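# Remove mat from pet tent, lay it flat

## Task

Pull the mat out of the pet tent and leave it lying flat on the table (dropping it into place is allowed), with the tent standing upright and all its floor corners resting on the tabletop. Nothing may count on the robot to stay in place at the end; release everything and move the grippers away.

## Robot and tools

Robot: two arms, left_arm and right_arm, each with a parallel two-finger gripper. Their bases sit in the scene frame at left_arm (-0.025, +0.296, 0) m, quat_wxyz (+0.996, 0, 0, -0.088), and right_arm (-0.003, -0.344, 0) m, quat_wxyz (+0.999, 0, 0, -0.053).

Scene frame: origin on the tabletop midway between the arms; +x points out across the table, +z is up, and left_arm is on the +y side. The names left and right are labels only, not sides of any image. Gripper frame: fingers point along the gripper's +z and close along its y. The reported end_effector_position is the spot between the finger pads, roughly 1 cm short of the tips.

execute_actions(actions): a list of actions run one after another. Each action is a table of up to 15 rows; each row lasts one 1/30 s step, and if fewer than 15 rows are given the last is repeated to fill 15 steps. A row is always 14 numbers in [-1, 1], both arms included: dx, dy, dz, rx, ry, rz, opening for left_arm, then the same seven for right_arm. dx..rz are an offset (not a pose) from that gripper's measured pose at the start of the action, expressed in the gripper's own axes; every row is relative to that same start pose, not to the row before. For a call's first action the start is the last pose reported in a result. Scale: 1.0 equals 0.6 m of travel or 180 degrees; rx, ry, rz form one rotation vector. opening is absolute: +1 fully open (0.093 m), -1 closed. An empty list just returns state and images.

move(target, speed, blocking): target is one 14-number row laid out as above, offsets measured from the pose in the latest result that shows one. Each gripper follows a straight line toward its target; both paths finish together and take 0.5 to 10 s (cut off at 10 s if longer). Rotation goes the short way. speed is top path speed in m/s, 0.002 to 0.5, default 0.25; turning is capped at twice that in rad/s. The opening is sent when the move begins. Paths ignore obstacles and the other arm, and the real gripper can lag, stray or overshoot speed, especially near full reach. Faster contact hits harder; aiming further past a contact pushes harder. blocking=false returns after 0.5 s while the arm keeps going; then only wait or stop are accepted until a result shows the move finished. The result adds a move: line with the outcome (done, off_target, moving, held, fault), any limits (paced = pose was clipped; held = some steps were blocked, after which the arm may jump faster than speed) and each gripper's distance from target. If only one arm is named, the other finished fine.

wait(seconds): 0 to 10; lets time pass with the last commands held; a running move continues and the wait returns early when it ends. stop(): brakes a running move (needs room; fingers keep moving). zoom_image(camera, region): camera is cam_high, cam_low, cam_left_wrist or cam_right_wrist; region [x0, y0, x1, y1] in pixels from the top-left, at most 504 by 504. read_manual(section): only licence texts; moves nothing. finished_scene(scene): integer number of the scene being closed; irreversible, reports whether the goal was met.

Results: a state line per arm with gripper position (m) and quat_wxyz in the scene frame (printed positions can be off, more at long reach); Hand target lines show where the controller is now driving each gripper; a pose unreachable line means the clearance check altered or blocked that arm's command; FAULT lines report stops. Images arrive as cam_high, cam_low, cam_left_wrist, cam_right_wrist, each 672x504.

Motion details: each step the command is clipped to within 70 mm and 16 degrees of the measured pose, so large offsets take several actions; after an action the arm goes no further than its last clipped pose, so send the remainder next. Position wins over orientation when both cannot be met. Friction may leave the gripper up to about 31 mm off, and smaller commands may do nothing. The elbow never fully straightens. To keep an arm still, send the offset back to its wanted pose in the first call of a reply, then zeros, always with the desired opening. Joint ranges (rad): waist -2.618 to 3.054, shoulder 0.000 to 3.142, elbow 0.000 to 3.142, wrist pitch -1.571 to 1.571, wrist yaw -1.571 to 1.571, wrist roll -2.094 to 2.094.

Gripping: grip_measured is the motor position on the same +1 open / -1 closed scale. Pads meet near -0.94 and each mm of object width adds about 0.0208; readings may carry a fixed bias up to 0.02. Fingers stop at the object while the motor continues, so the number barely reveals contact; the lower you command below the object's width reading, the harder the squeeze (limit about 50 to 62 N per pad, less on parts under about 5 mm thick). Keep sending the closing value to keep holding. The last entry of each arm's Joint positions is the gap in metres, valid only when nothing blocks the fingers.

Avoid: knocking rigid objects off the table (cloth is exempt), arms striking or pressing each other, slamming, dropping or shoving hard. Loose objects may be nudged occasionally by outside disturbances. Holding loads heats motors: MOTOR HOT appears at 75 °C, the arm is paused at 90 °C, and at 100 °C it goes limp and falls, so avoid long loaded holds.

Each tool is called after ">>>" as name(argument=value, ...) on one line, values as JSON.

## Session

>>> execute_actions(actions=[])

Scene clock: 0.00 s.
left_arm: end_effector_position=(+0.3416, +0.2337, +0.4101) grip_measured=+0.985 end_effector_quat_wxyz=(+0.710, +0.055, +0.699, -0.062) | right_arm: end_effector_position=(+0.3730, -0.3868, +0.3913) grip_measured=+1.000 end_effector_quat_wxyz=(+0.697, +0.037, +0.715, -0.038)
Joint positions: left_arm=[ 0.007  1.039  1.061 -0.006 -0.005 -0.008  0.092] | right_arm=[-0.012  1.055  1.031 -0.001 -0.012 -0.003  0.093]
Joint velocities: left_arm=[-0.002  0.002  0.002 -0.051  0.037  0.037  0.   ] | right_arm=[ 0.012  0.002 -0.002 -0.051 -0.007 -0.051  0.   ]
Motor temperatures (°C, as the motors report them): left_arm=[25 50 42 31 27 27] | right_arm=[26 27 42 34 26 24]
Hand target (left_arm): +0.342, +0.234, +0.410; +0.710, +0.055, +0.699, -0.062
Hand target (right_arm): +0.373, -0.387, +0.391; +0.697, +0.037, +0.715, -0.038

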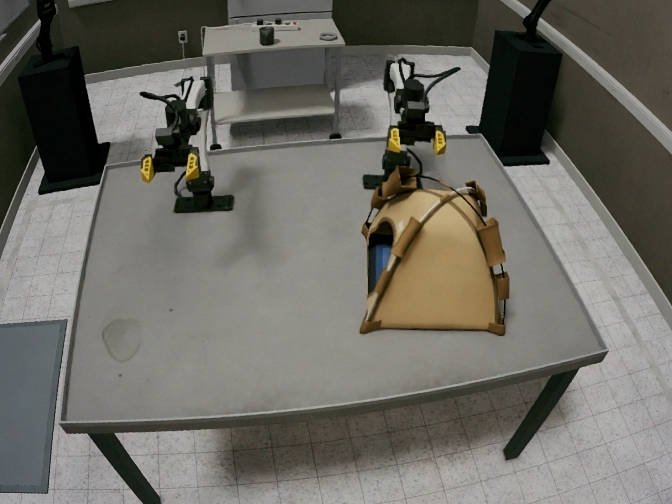

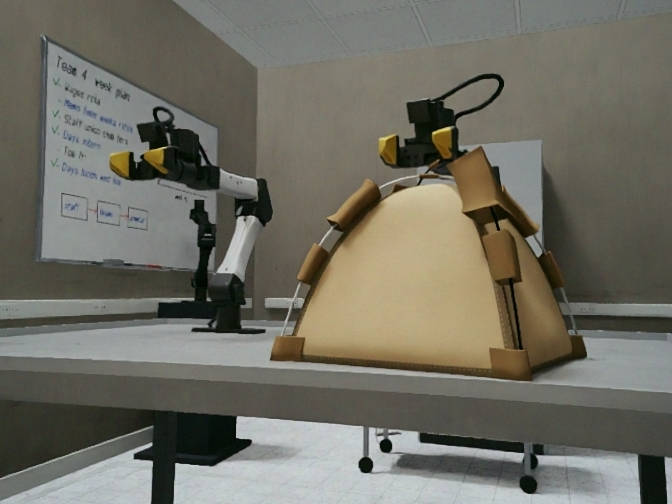

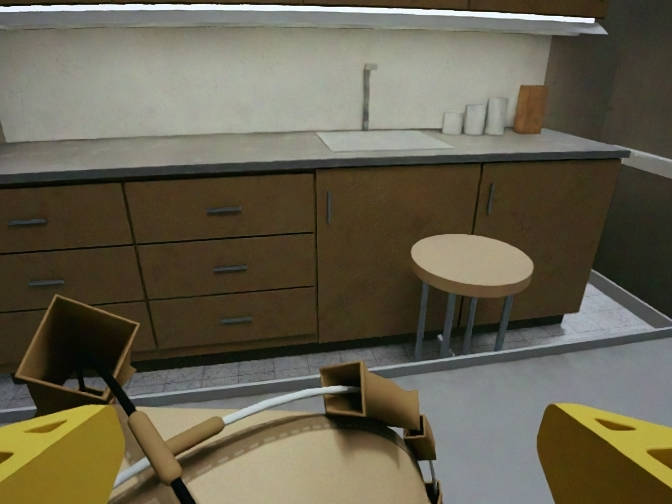

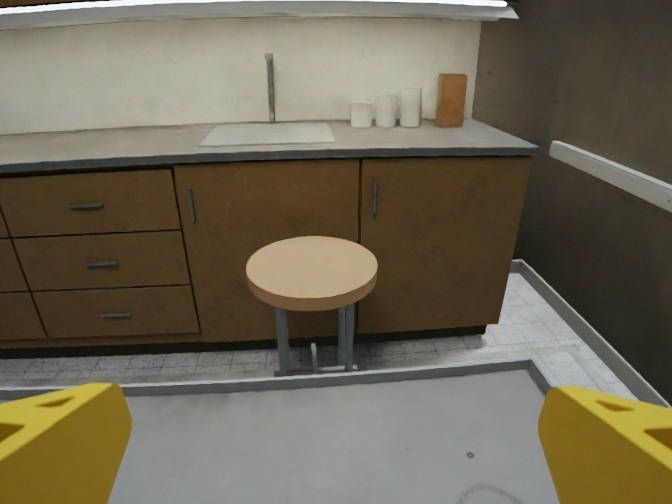

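>>> move(target=[0.0523,0.1247,0.001,0,0.228,0,0.5,0.3535,0.2715,-0.0753,-0.158,0.488,0.103,0.0], speed=0.3)

Scene clock: 89.13 s.
left_arm: end_effector_position=(+0.3516, +0.3043, +0.3809) grip_measured=+0.502 end_effector_quat_wxyz=(+0.428, +0.071, +0.901, -0.030) | right_arm: end_effector_position=(+0.3409, -0.2247, +0.1828) grip_measured=+0.002 end_effector_quat_wxyz=(+0.008, +0.011, +0.966, +0.259)
Joint positions: left_arm=[ 0.288  1.483  1.922 -1.141  0.2    0.176  0.069] | right_arm=[ 0.209  1.823  1.714 -1.379 -0.519  0.148  0.045]
Joint velocities: left_arm=[ 0.007  0.002 -0.012 -0.11  -0.007 -0.037  0.001] | right_arm=[-0.007  0.007 -0.007 -0.051  0.022  0.007 -0.001]
Motor temperatures (°C, as the motors report them): left_arm=[25 45 51 43 27 27] | right_arm=[26 28 49 41 26 24]
Hand target (left_arm): +0.355, +0.306, +0.377; +0.420, +0.073, +0.904, -0.033
Hand target (right_arm): +0.341, -0.220, +0.184; +0.002, +0.004, +0.965, +0.263
Off the commanded pose (left_arm): 0.005 m, 1 deg.
Off the commanded pose (right_arm): 0.006 m, 2 deg.
move: done

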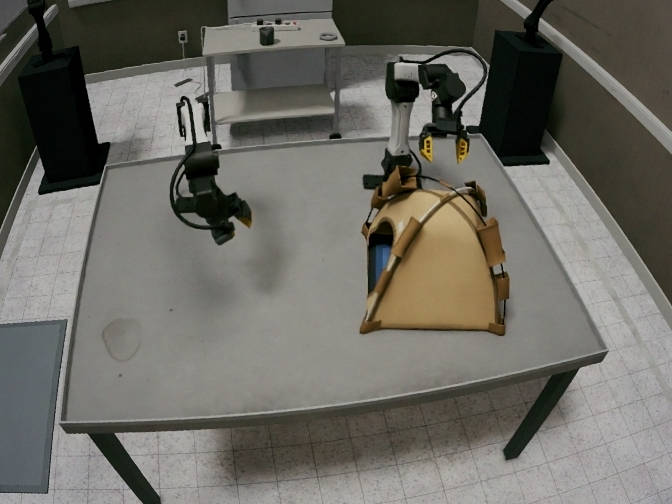

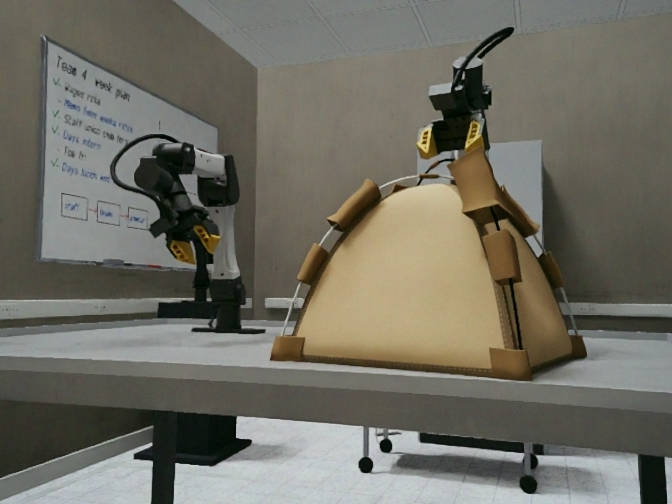

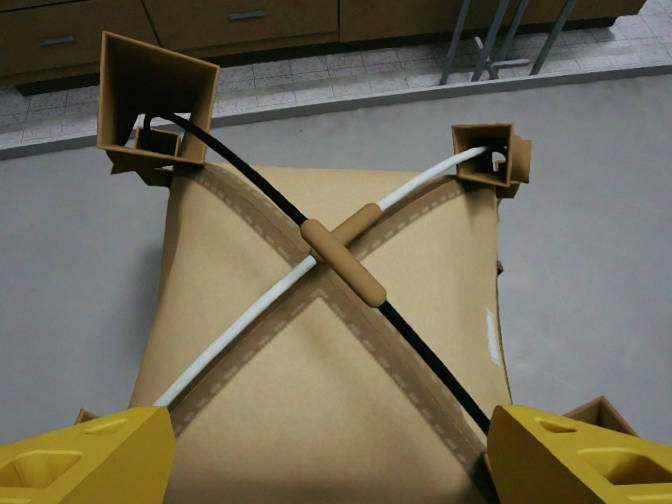

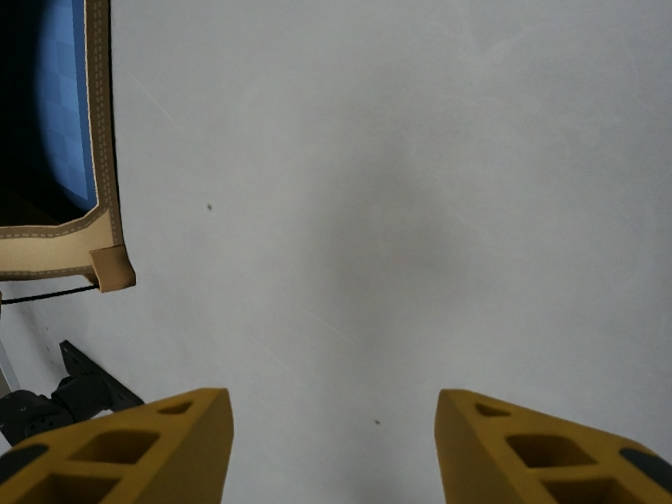

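>>> execute_actions(actions=[])

Scene clock: 104.03 s.
left_arm: end_effector_position=(+0.3512, +0.3043, +0.3805) grip_measured=+0.502 end_effector_quat_wxyz=(+0.427, +0.072, +0.901, -0.030) | right_arm: end_effector_position=(+0.3405, -0.2246, +0.1828) grip_measured=+0.002 end_effector_quat_wxyz=(+0.007, +0.011, +0.966, +0.260)
Joint positions: left_arm=[ 0.288  1.483  1.922 -1.143  0.2    0.177  0.069] | right_arm=[ 0.209  1.823  1.714 -1.381 -0.52   0.147  0.045]
Joint velocities: left_arm=[-0.017  0.002  0.007 -0.007  0.11   0.007 -0.001] | right_arm=[-0.022  0.007 -0.007 -0.081 -0.037  0.022  0.   ]
Motor temperatures (°C, as the motors report them): left_arm=[25 45 52 42 27 27] | right_arm=[26 31 50 37 26 24]
Hand target (left_arm): +0.355, +0.306, +0.377; +0.420, +0.073, +0.904, -0.033
Hand target (right_arm): +0.341, -0.220, +0.184; +0.002, +0.004, +0.965, +0.262
Off the commanded pose (left_arm): 0.005 m, 1 deg.
Off the commanded pose (right_arm): 0.005 m, 1 deg.

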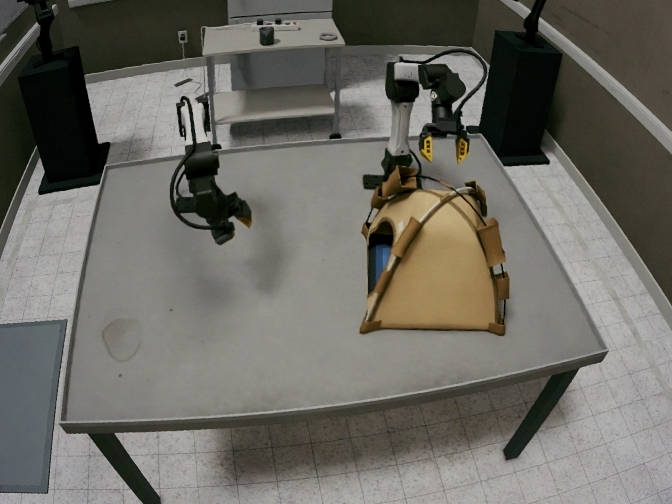

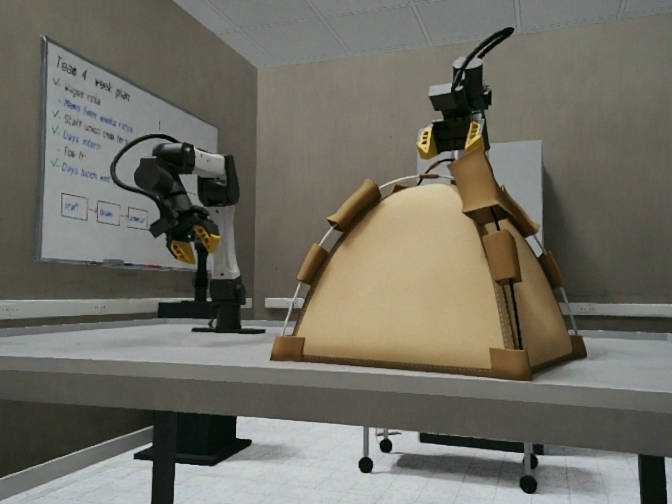

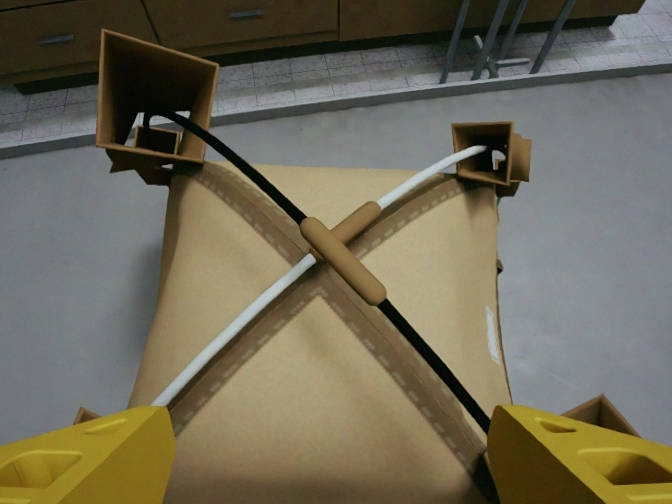

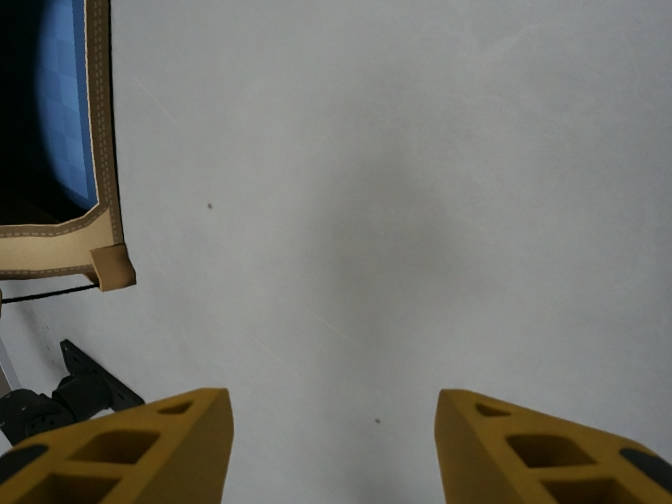

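>>> move(target=[0,0,0.09,0,0,0,0.5, 0,0,0,0,0,0,0.0], speed=0.08)

Scene clock: 108.47 s.
left_arm: end_effector_position=(+0.3874, +0.2996, +0.3613) grip_measured=+0.502 end_effector_quat_wxyz=(+0.442, +0.075, +0.893, -0.029) | right_arm: end_effector_position=(+0.3405, -0.2246, +0.1828) grip_measured=+0.002 end_effector_quat_wxyz=(+0.007, +0.011, +0.966, +0.260)
Joint positions: left_arm=[ 0.261  1.526  1.837 -0.976  0.185  0.162  0.069] | right_arm=[ 0.209  1.823  1.714 -1.381 -0.52   0.147  0.045]
Joint velocities: left_arm=[-0.007 -0.012 -0.007 -0.022 -0.11   0.007  0.   ] | right_arm=[-0.012 -0.002  0.012  0.081  0.037  0.066  0.001]
Motor temperatures (°C, as the motors report them): left_arm=[25 45 52 42 27 27] | right_arm=[26 31 50 36 26 24]
Hand target (left_arm): +0.392, +0.298, +0.346; +0.427, +0.072, +0.901, -0.030
Hand target (right_arm): +0.340, -0.225, +0.183; +0.007, +0.011, +0.966, +0.260
Off the commanded pose (left_arm): 0.016 m, 2 deg.
Off the commanded pose (right_arm): 0.000 m, 0 deg.
move: off_target (left_arm)

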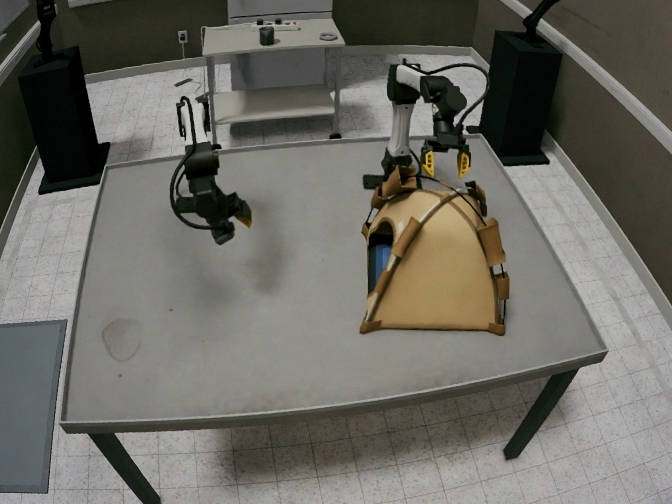

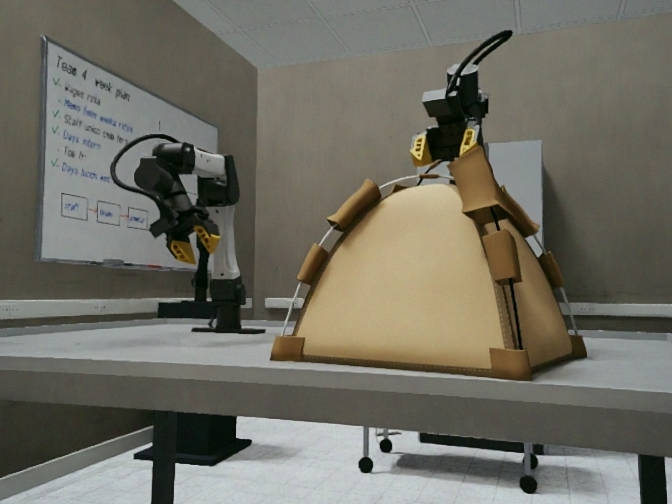

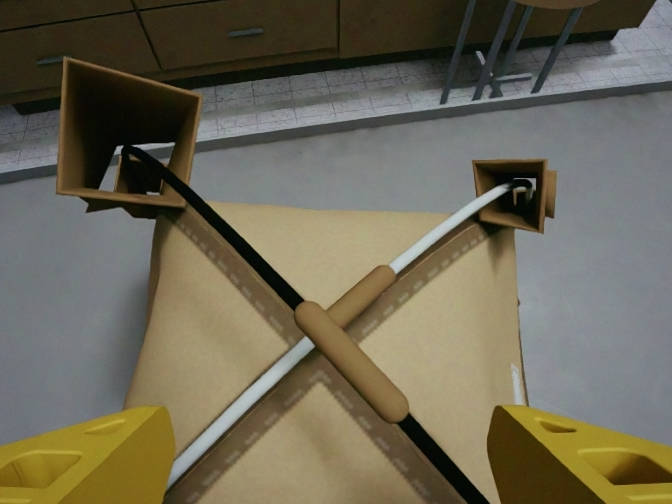

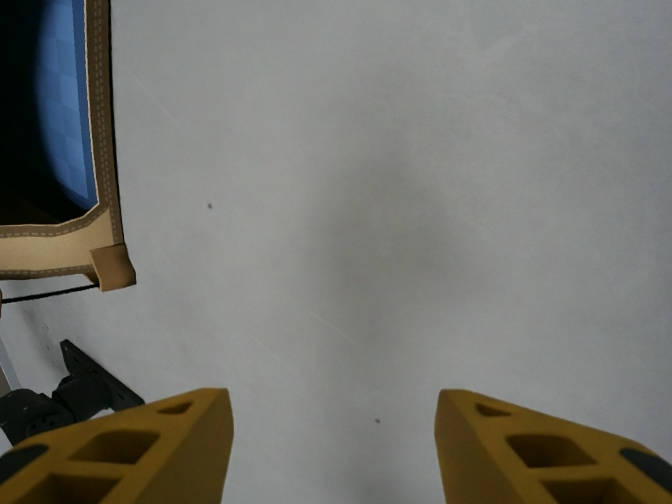

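>>> move(target=[0.03,0,0.099,0,0,0,0.5, 0,0,0,0,0,0,0.0], speed=0.06)

Scene clock: 134.07 s.
left_arm: end_effector_position=(+0.4165, +0.2935, +0.3462) grip_measured=+0.502 end_effector_quat_wxyz=(+0.481, +0.082, +0.873, -0.029) | right_arm: end_effector_position=(+0.3405, -0.2246, +0.1828) grip_measured=+0.002 end_effector_quat_wxyz=(+0.007, +0.011, +0.966, +0.260)
Joint positions: left_arm=[ 0.242  1.526  1.692 -0.743  0.185  0.151  0.069] | right_arm=[ 0.209  1.823  1.714 -1.381 -0.52   0.147  0.045]
Joint velocities: left_arm=[-0.002 -0.012  0.007  0.066  0.022 -0.007 -0.   ] | right_arm=[ 0.007  0.012 -0.017  0.007  0.007  0.022  0.001]
Motor temperatures (°C, as the motors report them): left_arm=[26 46 49 43 27 27] | right_arm=[26 35 49 34 26 24]
Hand target (left_arm): +0.422, +0.294, +0.312; +0.442, +0.075, +0.893, -0.029
Hand target (right_arm): +0.340, -0.225, +0.183; +0.007, +0.011, +0.966, +0.260
Off the commanded pose (left_arm): 0.036 m, 5 deg.
Off the commanded pose (right_arm): 0.000 m, 0 deg.
move: off_target (left_arm)

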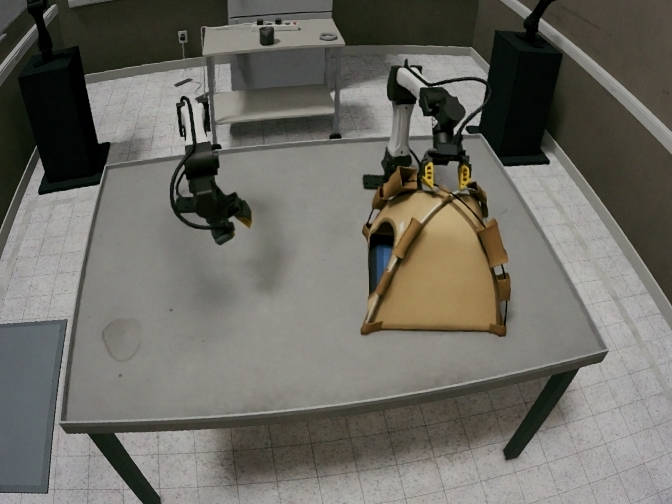

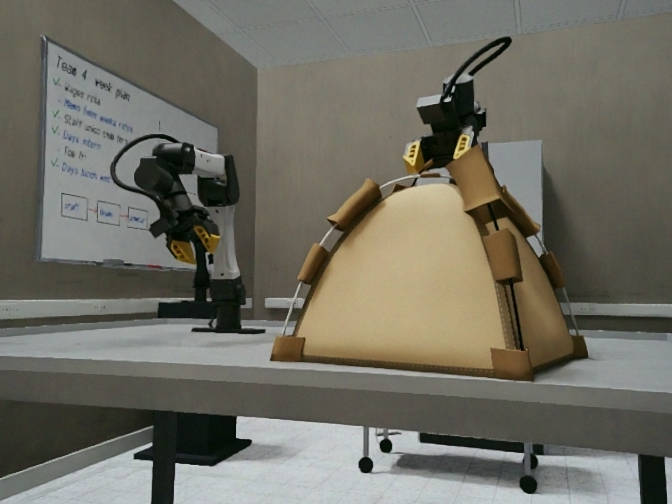

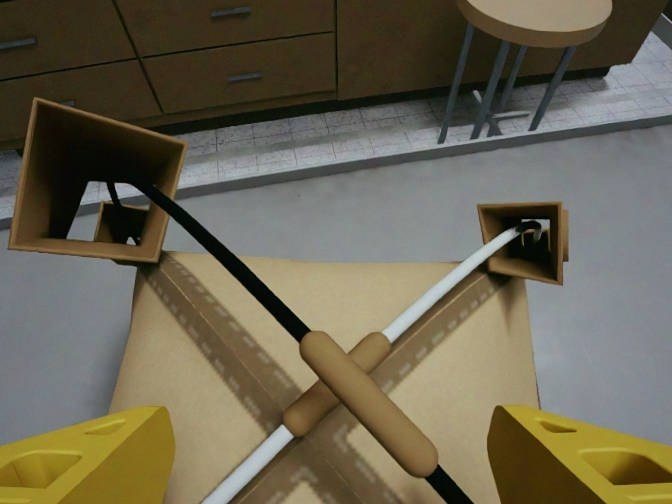

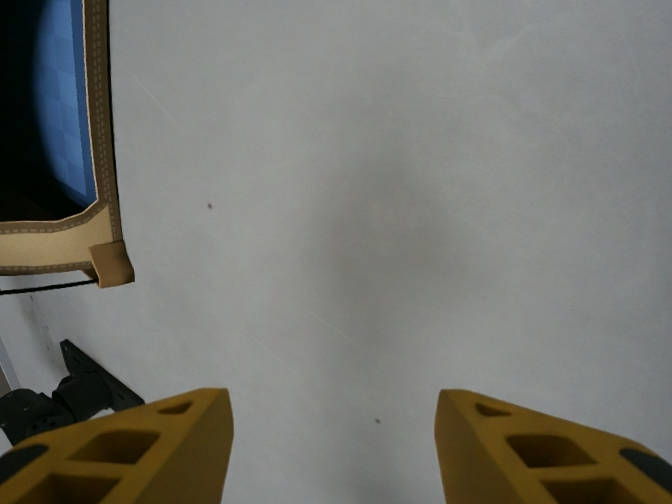

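>>> move(target=[0.13,0.2,-0.215,0.104,0.052,0.167,0.7, 0,0,0,0,0,0,0.0], speed=0.15)

Scene clock: 256.73 s.
left_arm: end_effector_position=(+0.2918, +0.4371, +0.3545) grip_measured=+0.698 end_effector_quat_wxyz=(+0.404, +0.365, +0.839, +0.016) | right_arm: end_effector_position=(+0.3405, -0.2246, +0.1828) grip_measured=+0.002 end_effector_quat_wxyz=(+0.007, +0.011, +0.966, +0.260)
Joint positions: left_arm=[ 0.924  1.669  2.108 -1.562  0.726  1.394  0.079] | right_arm=[ 0.209  1.823  1.714 -1.381 -0.52   0.147  0.045]
Joint velocities: left_arm=[-0.002 -0.002 -0.007 -0.095 -0.051  0.007 -0.   ] | right_arm=[-0.012 -0.002  0.002  0.007 -0.051  0.007  0.001]
Motor temperatures (°C, as the motors report them): left_arm=[25 43 45 45 27 27] | right_arm=[26 41 48 30 26 24]
Hand target (left_arm): +0.290, +0.436, +0.352; +0.404, +0.364, +0.839, +0.006
Hand target (right_arm): +0.340, -0.225, +0.183; +0.007, +0.011, +0.966, +0.260
Off the commanded pose (left_arm): 0.004 m, 7 deg.
Off the commanded pose (right_arm): 0.000 m, 0 deg.
joint sent to its limit (left arm) — the command would take joint 4 (wrist pitch) past its lower limit, so that joint was sent only as far as its limit.
move: off_target (left_arm)

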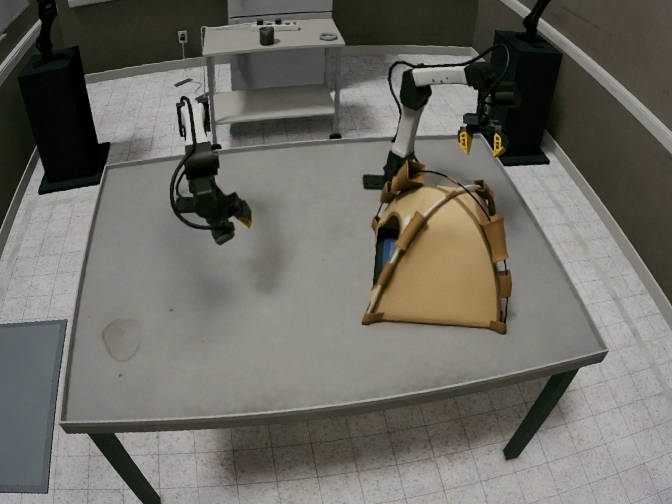

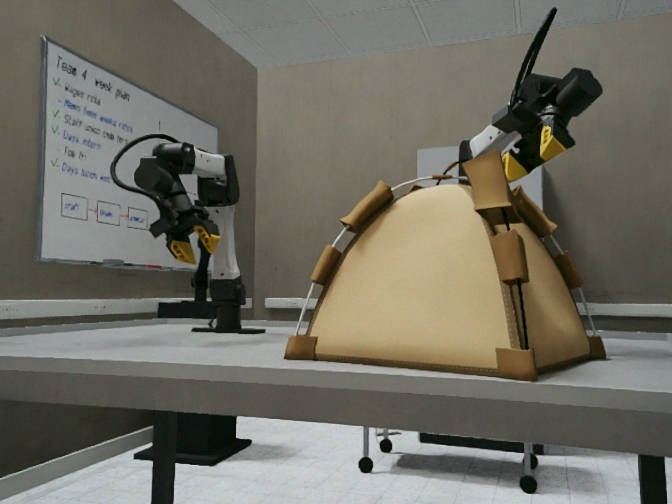

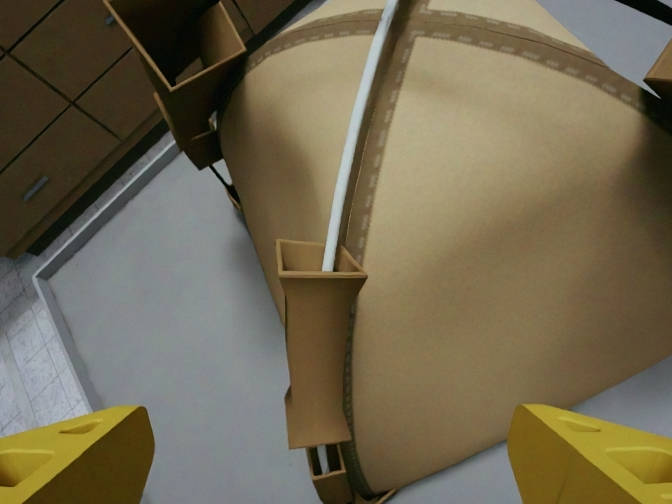

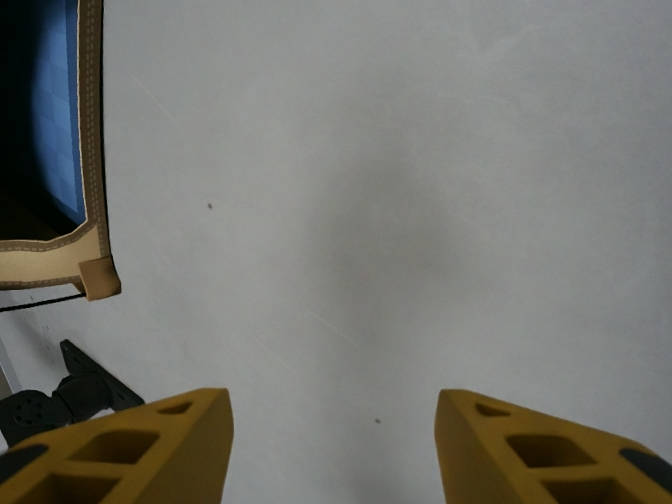

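>>> move(target=[0.065,0.01,0.085,0,0,0,0.7, 0,0,0,0,0,0,0.0], speed=0.08)

Scene clock: 268.70 s.
left_arm: end_effector_position=(+0.3165, +0.4577, +0.3007) grip_measured=+0.698 end_effector_quat_wxyz=(+0.407, +0.366, +0.837, +0.021) | right_arm: end_effector_position=(+0.3405, -0.2246, +0.1828) grip_measured=+0.002 end_effector_quat_wxyz=(+0.007, +0.011, +0.966, +0.260)
Joint positions: left_arm=[ 0.919  1.65   1.829 -1.283  0.726  1.386  0.079] | right_arm=[ 0.209  1.823  1.714 -1.381 -0.52   0.147  0.045]
Joint velocities: left_arm=[-0.007  0.027 -0.002 -0.007  0.051  0.051 -0.001] | right_arm=[ 0.007 -0.012 -0.002 -0.007 -0.007  0.051 -0.001]
Motor temperatures (°C, as the motors report them): left_arm=[25 44 45 43 27 27] | right_arm=[26 41 48 30 26 24]
Hand target (left_arm): +0.315, +0.453, +0.297; +0.404, +0.365, +0.839, +0.016
Hand target (right_arm): +0.340, -0.225, +0.183; +0.007, +0.011, +0.966, +0.260
Off the commanded pose (left_arm): 0.007 m, 1 deg.
Off the commanded pose (right_arm): 0.000 m, 0 deg.
move: done

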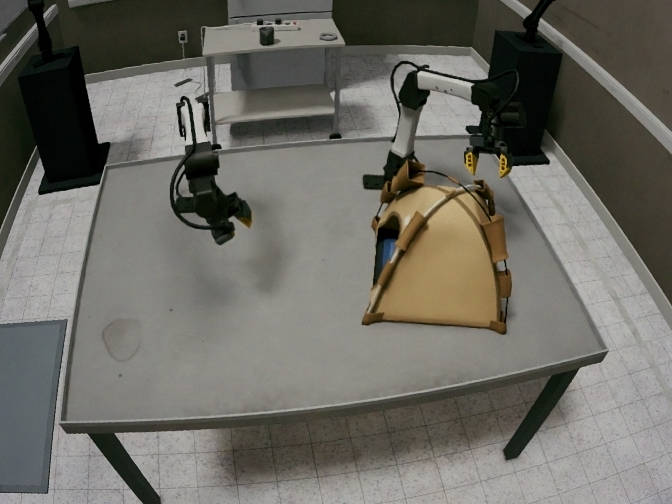

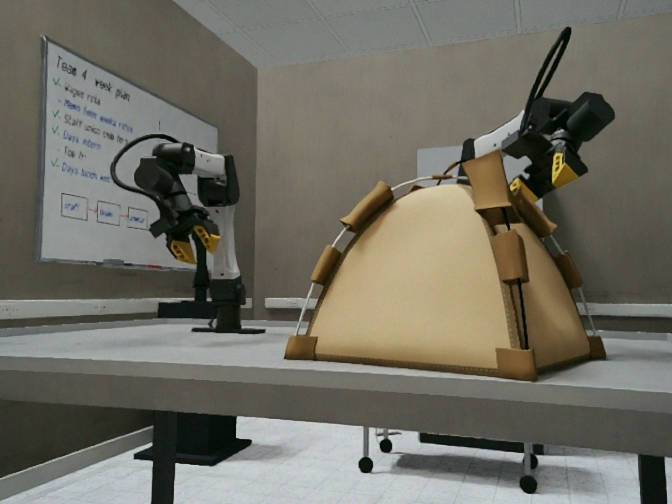

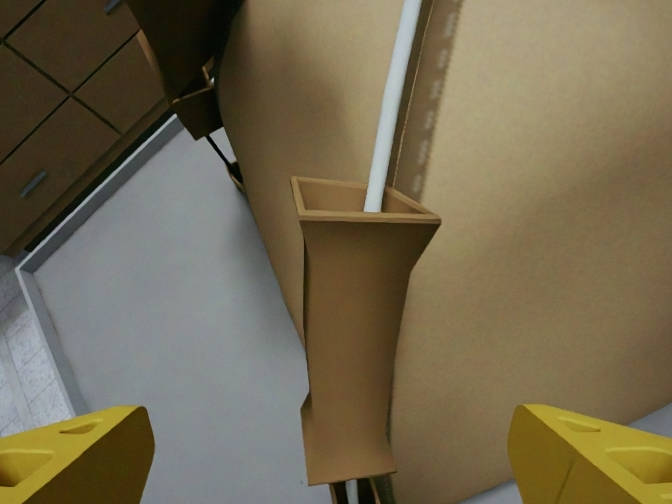

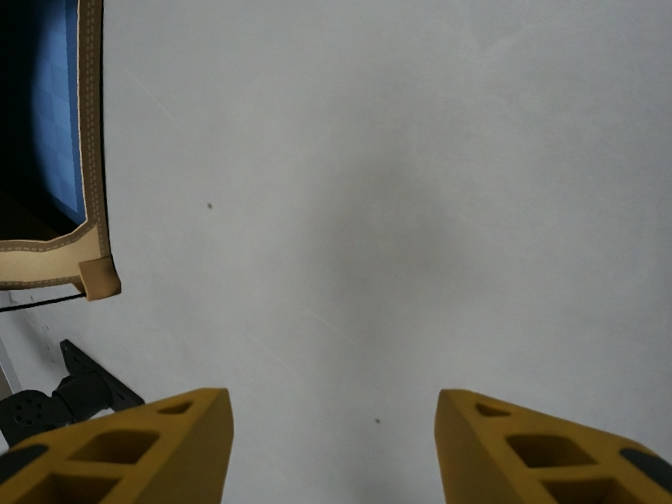

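>>> move(target=[0.013,-0.012,0.115,0,0,0,0.7, 0,0,0,0,0,0,0.0], speed=0.06)

Scene clock: 277.97 s.
left_arm: end_effector_position=(+0.3594, +0.4433, +0.2531) grip_measured=+0.698 end_effector_quat_wxyz=(+0.414, +0.368, +0.833, +0.024) | right_arm: end_effector_position=(+0.3405, -0.2246, +0.1828) grip_measured=+0.002 end_effector_quat_wxyz=(+0.007, +0.011, +0.966, +0.260)
Joint positions: left_arm=[ 0.802  1.65   1.608 -0.962  0.679  1.253  0.079] | right_arm=[ 0.209  1.823  1.714 -1.381 -0.52   0.147  0.045]
Joint velocities: left_arm=[-0.002 -0.012  0.007  0.081 -0.081 -0.081  0.001] | right_arm=[ 0.002 -0.012 -0.007  0.022  0.037 -0.007 -0.   ]
Motor temperatures (°C, as the motors report them): left_arm=[26 46 45 42 27 27] | right_arm=[26 41 48 30 26 24]
Hand target (left_arm): +0.358, +0.439, +0.248; +0.408, +0.365, +0.837, +0.021
Hand target (right_arm): +0.340, -0.225, +0.183; +0.007, +0.011, +0.966, +0.260
Off the commanded pose (left_arm): 0.008 m, 1 deg.
Off the commanded pose (right_arm): 0.000 m, 0 deg.
move: done

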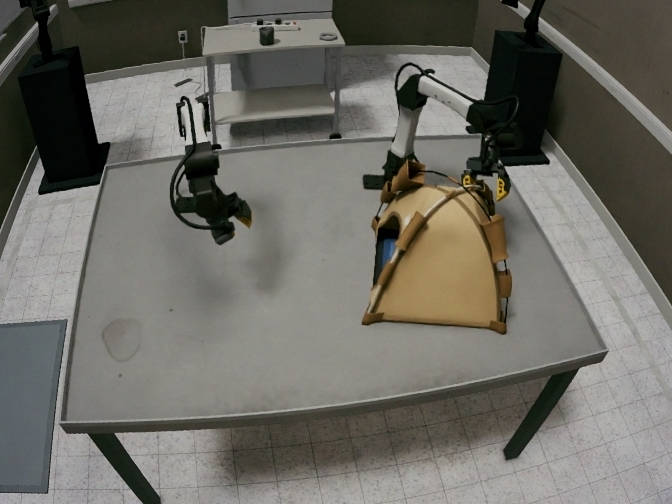

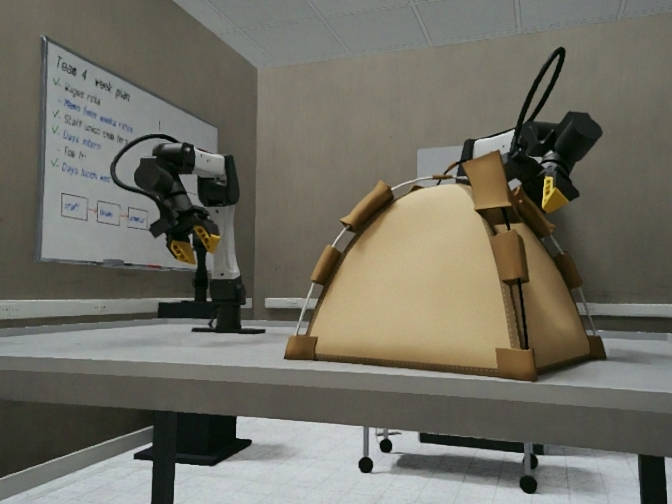

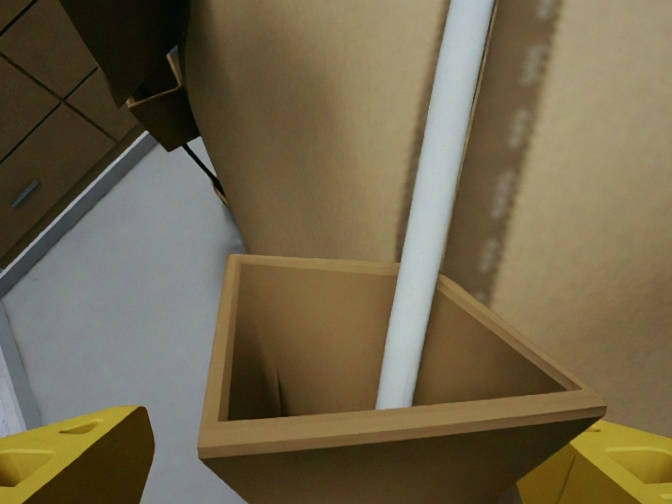

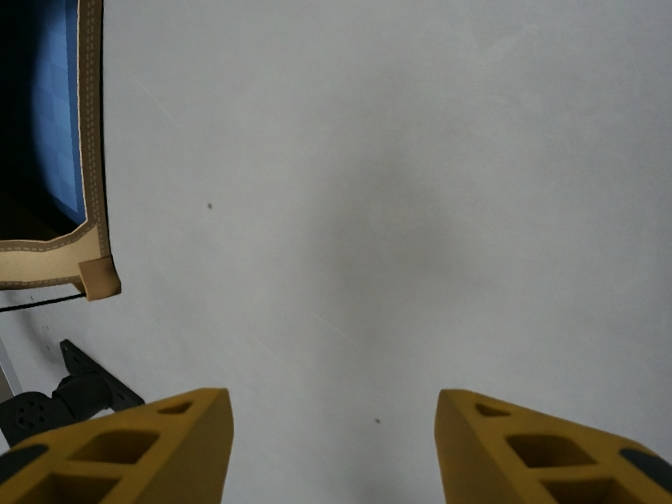

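>>> execute_actions(actions=[[[0,0,0.01,0,0,0,-1, 0,0,0,0,0,0,0.0]],[[0,0,0,0,0,0,-1, 0,0,0,0,0,0,0.0]]])

Scene clock: 285.27 s.
left_arm: end_effector_position=(+0.3624, +0.4454, +0.2551) grip_measured=-0.899 end_effector_quat_wxyz=(+0.417, +0.371, +0.829, +0.033) | right_arm: end_effector_position=(+0.3405, -0.2246, +0.1828) grip_measured=+0.002 end_effector_quat_wxyz=(+0.007, +0.011, +0.966, +0.260)
Joint positions: left_arm=[ 0.801  1.65   1.608 -0.941  0.675  1.254  0.002] | right_arm=[ 0.209  1.823  1.714 -1.381 -0.52   0.147  0.045]
Joint velocities: left_arm=[-0.002 -0.012  0.007 -0.007 -0.051 -0.037 -0.001] | right_arm=[-0.027 -0.007 -0.017  0.051  0.037 -0.037 -0.001]
Motor temperatures (°C, as the motors report them): left_arm=[26 48 45 42 27 27] | right_arm=[26 42 48 30 26 24]
Hand target (left_arm): +0.362, +0.445, +0.255; +0.417, +0.371, +0.829, +0.033
Hand target (right_arm): +0.340, -0.225, +0.183; +0.007, +0.011, +0.966, +0.260
Off the commanded pose (left_arm): 0.000 m, 0 deg.
Off the commanded pose (right_arm): 0.000 m, 0 deg.

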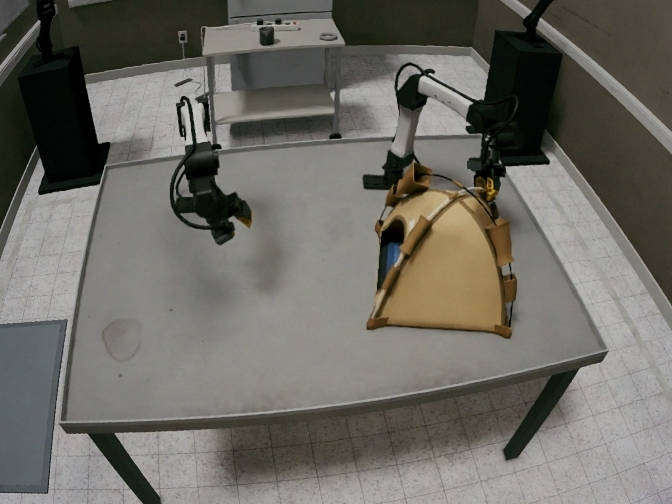

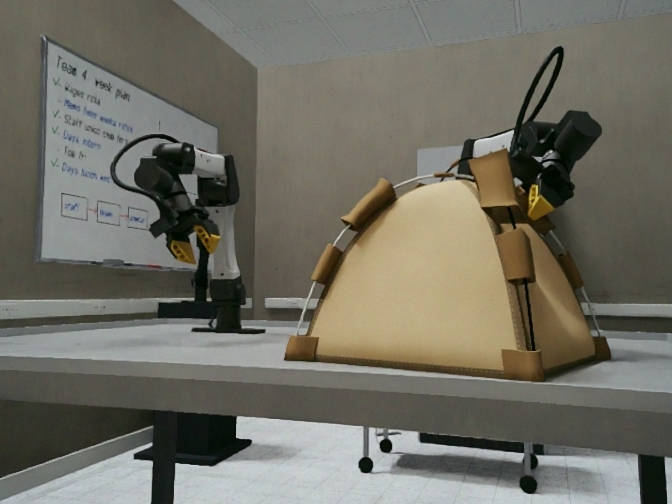

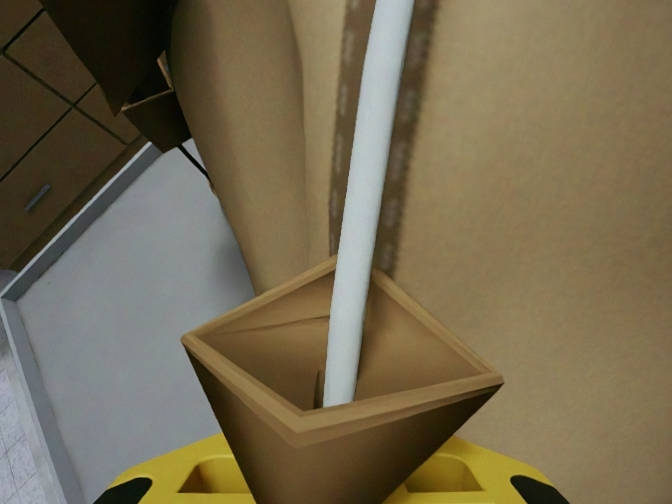

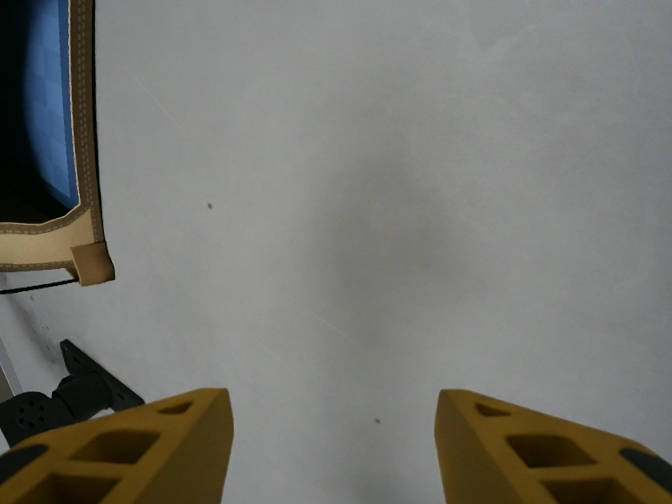

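>>> move(target=[-0.067,0.036,-0.065,0,0,0,-1, 0,0,0,0,0,0,0.0], speed=0.06)

Scene clock: 302.90 s.
left_arm: end_effector_position=(+0.3548, +0.4474, +0.3042) grip_measured=-0.899 end_effector_quat_wxyz=(+0.395, +0.366, +0.842, +0.037) | right_arm: end_effector_position=(+0.3405, -0.2246, +0.1828) grip_measured=+0.002 end_effector_quat_wxyz=(+0.007, +0.011, +0.966, +0.260)
Joint positions: left_arm=[ 0.801  1.713  1.913 -1.211  0.63   1.258  0.002] | right_arm=[ 0.209  1.823  1.714 -1.381 -0.52   0.147  0.045]
Joint velocities: left_arm=[ 0.007 -0.007 -0.002 -0.11   0.037 -0.037 -0.   ] | right_arm=[ 0.002 -0.007 -0.027  0.037 -0.022 -0.007 -0.001]
Motor temperatures (°C, as the motors report them): left_arm=[25 49 47 42 27 27] | right_arm=[26 42 48 29 26 24]
Hand target (left_arm): +0.361, +0.445, +0.315; +0.417, +0.371, +0.829, +0.034
Hand target (right_arm): +0.340, -0.225, +0.183; +0.007, +0.011, +0.966, +0.260
Off the commanded pose (left_arm): 0.013 m, 3 deg.
Off the commanded pose (right_arm): 0.000 m, 0 deg.
move: off_target (left_arm)

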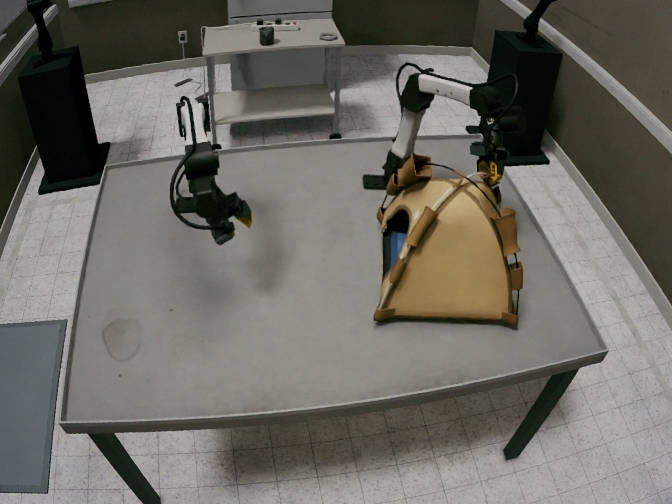

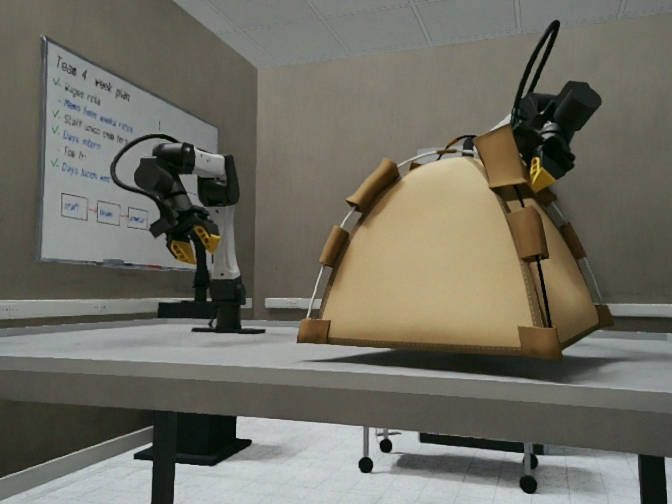

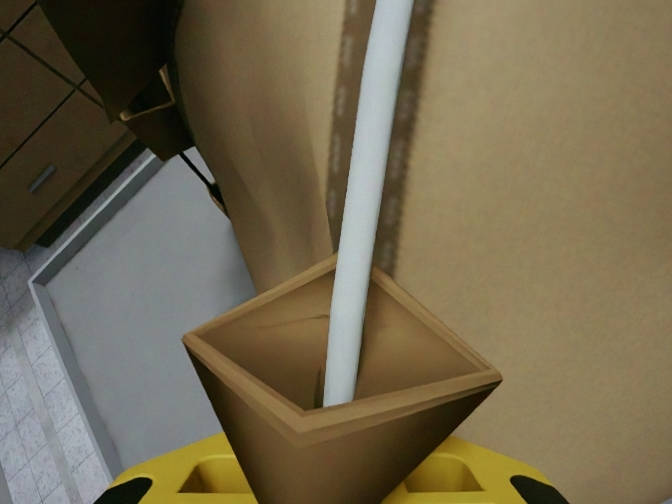

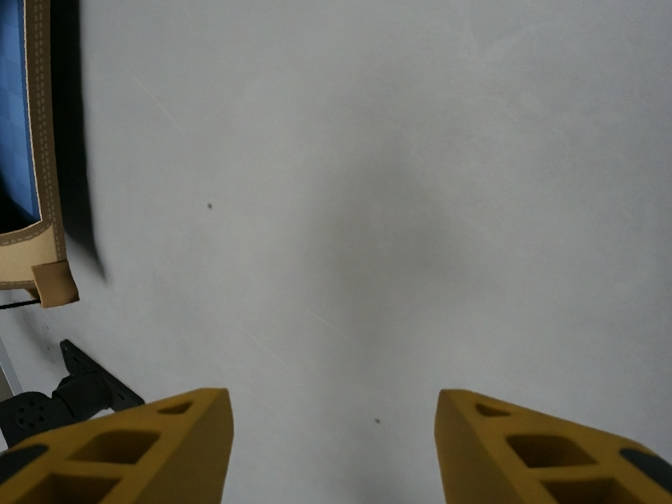

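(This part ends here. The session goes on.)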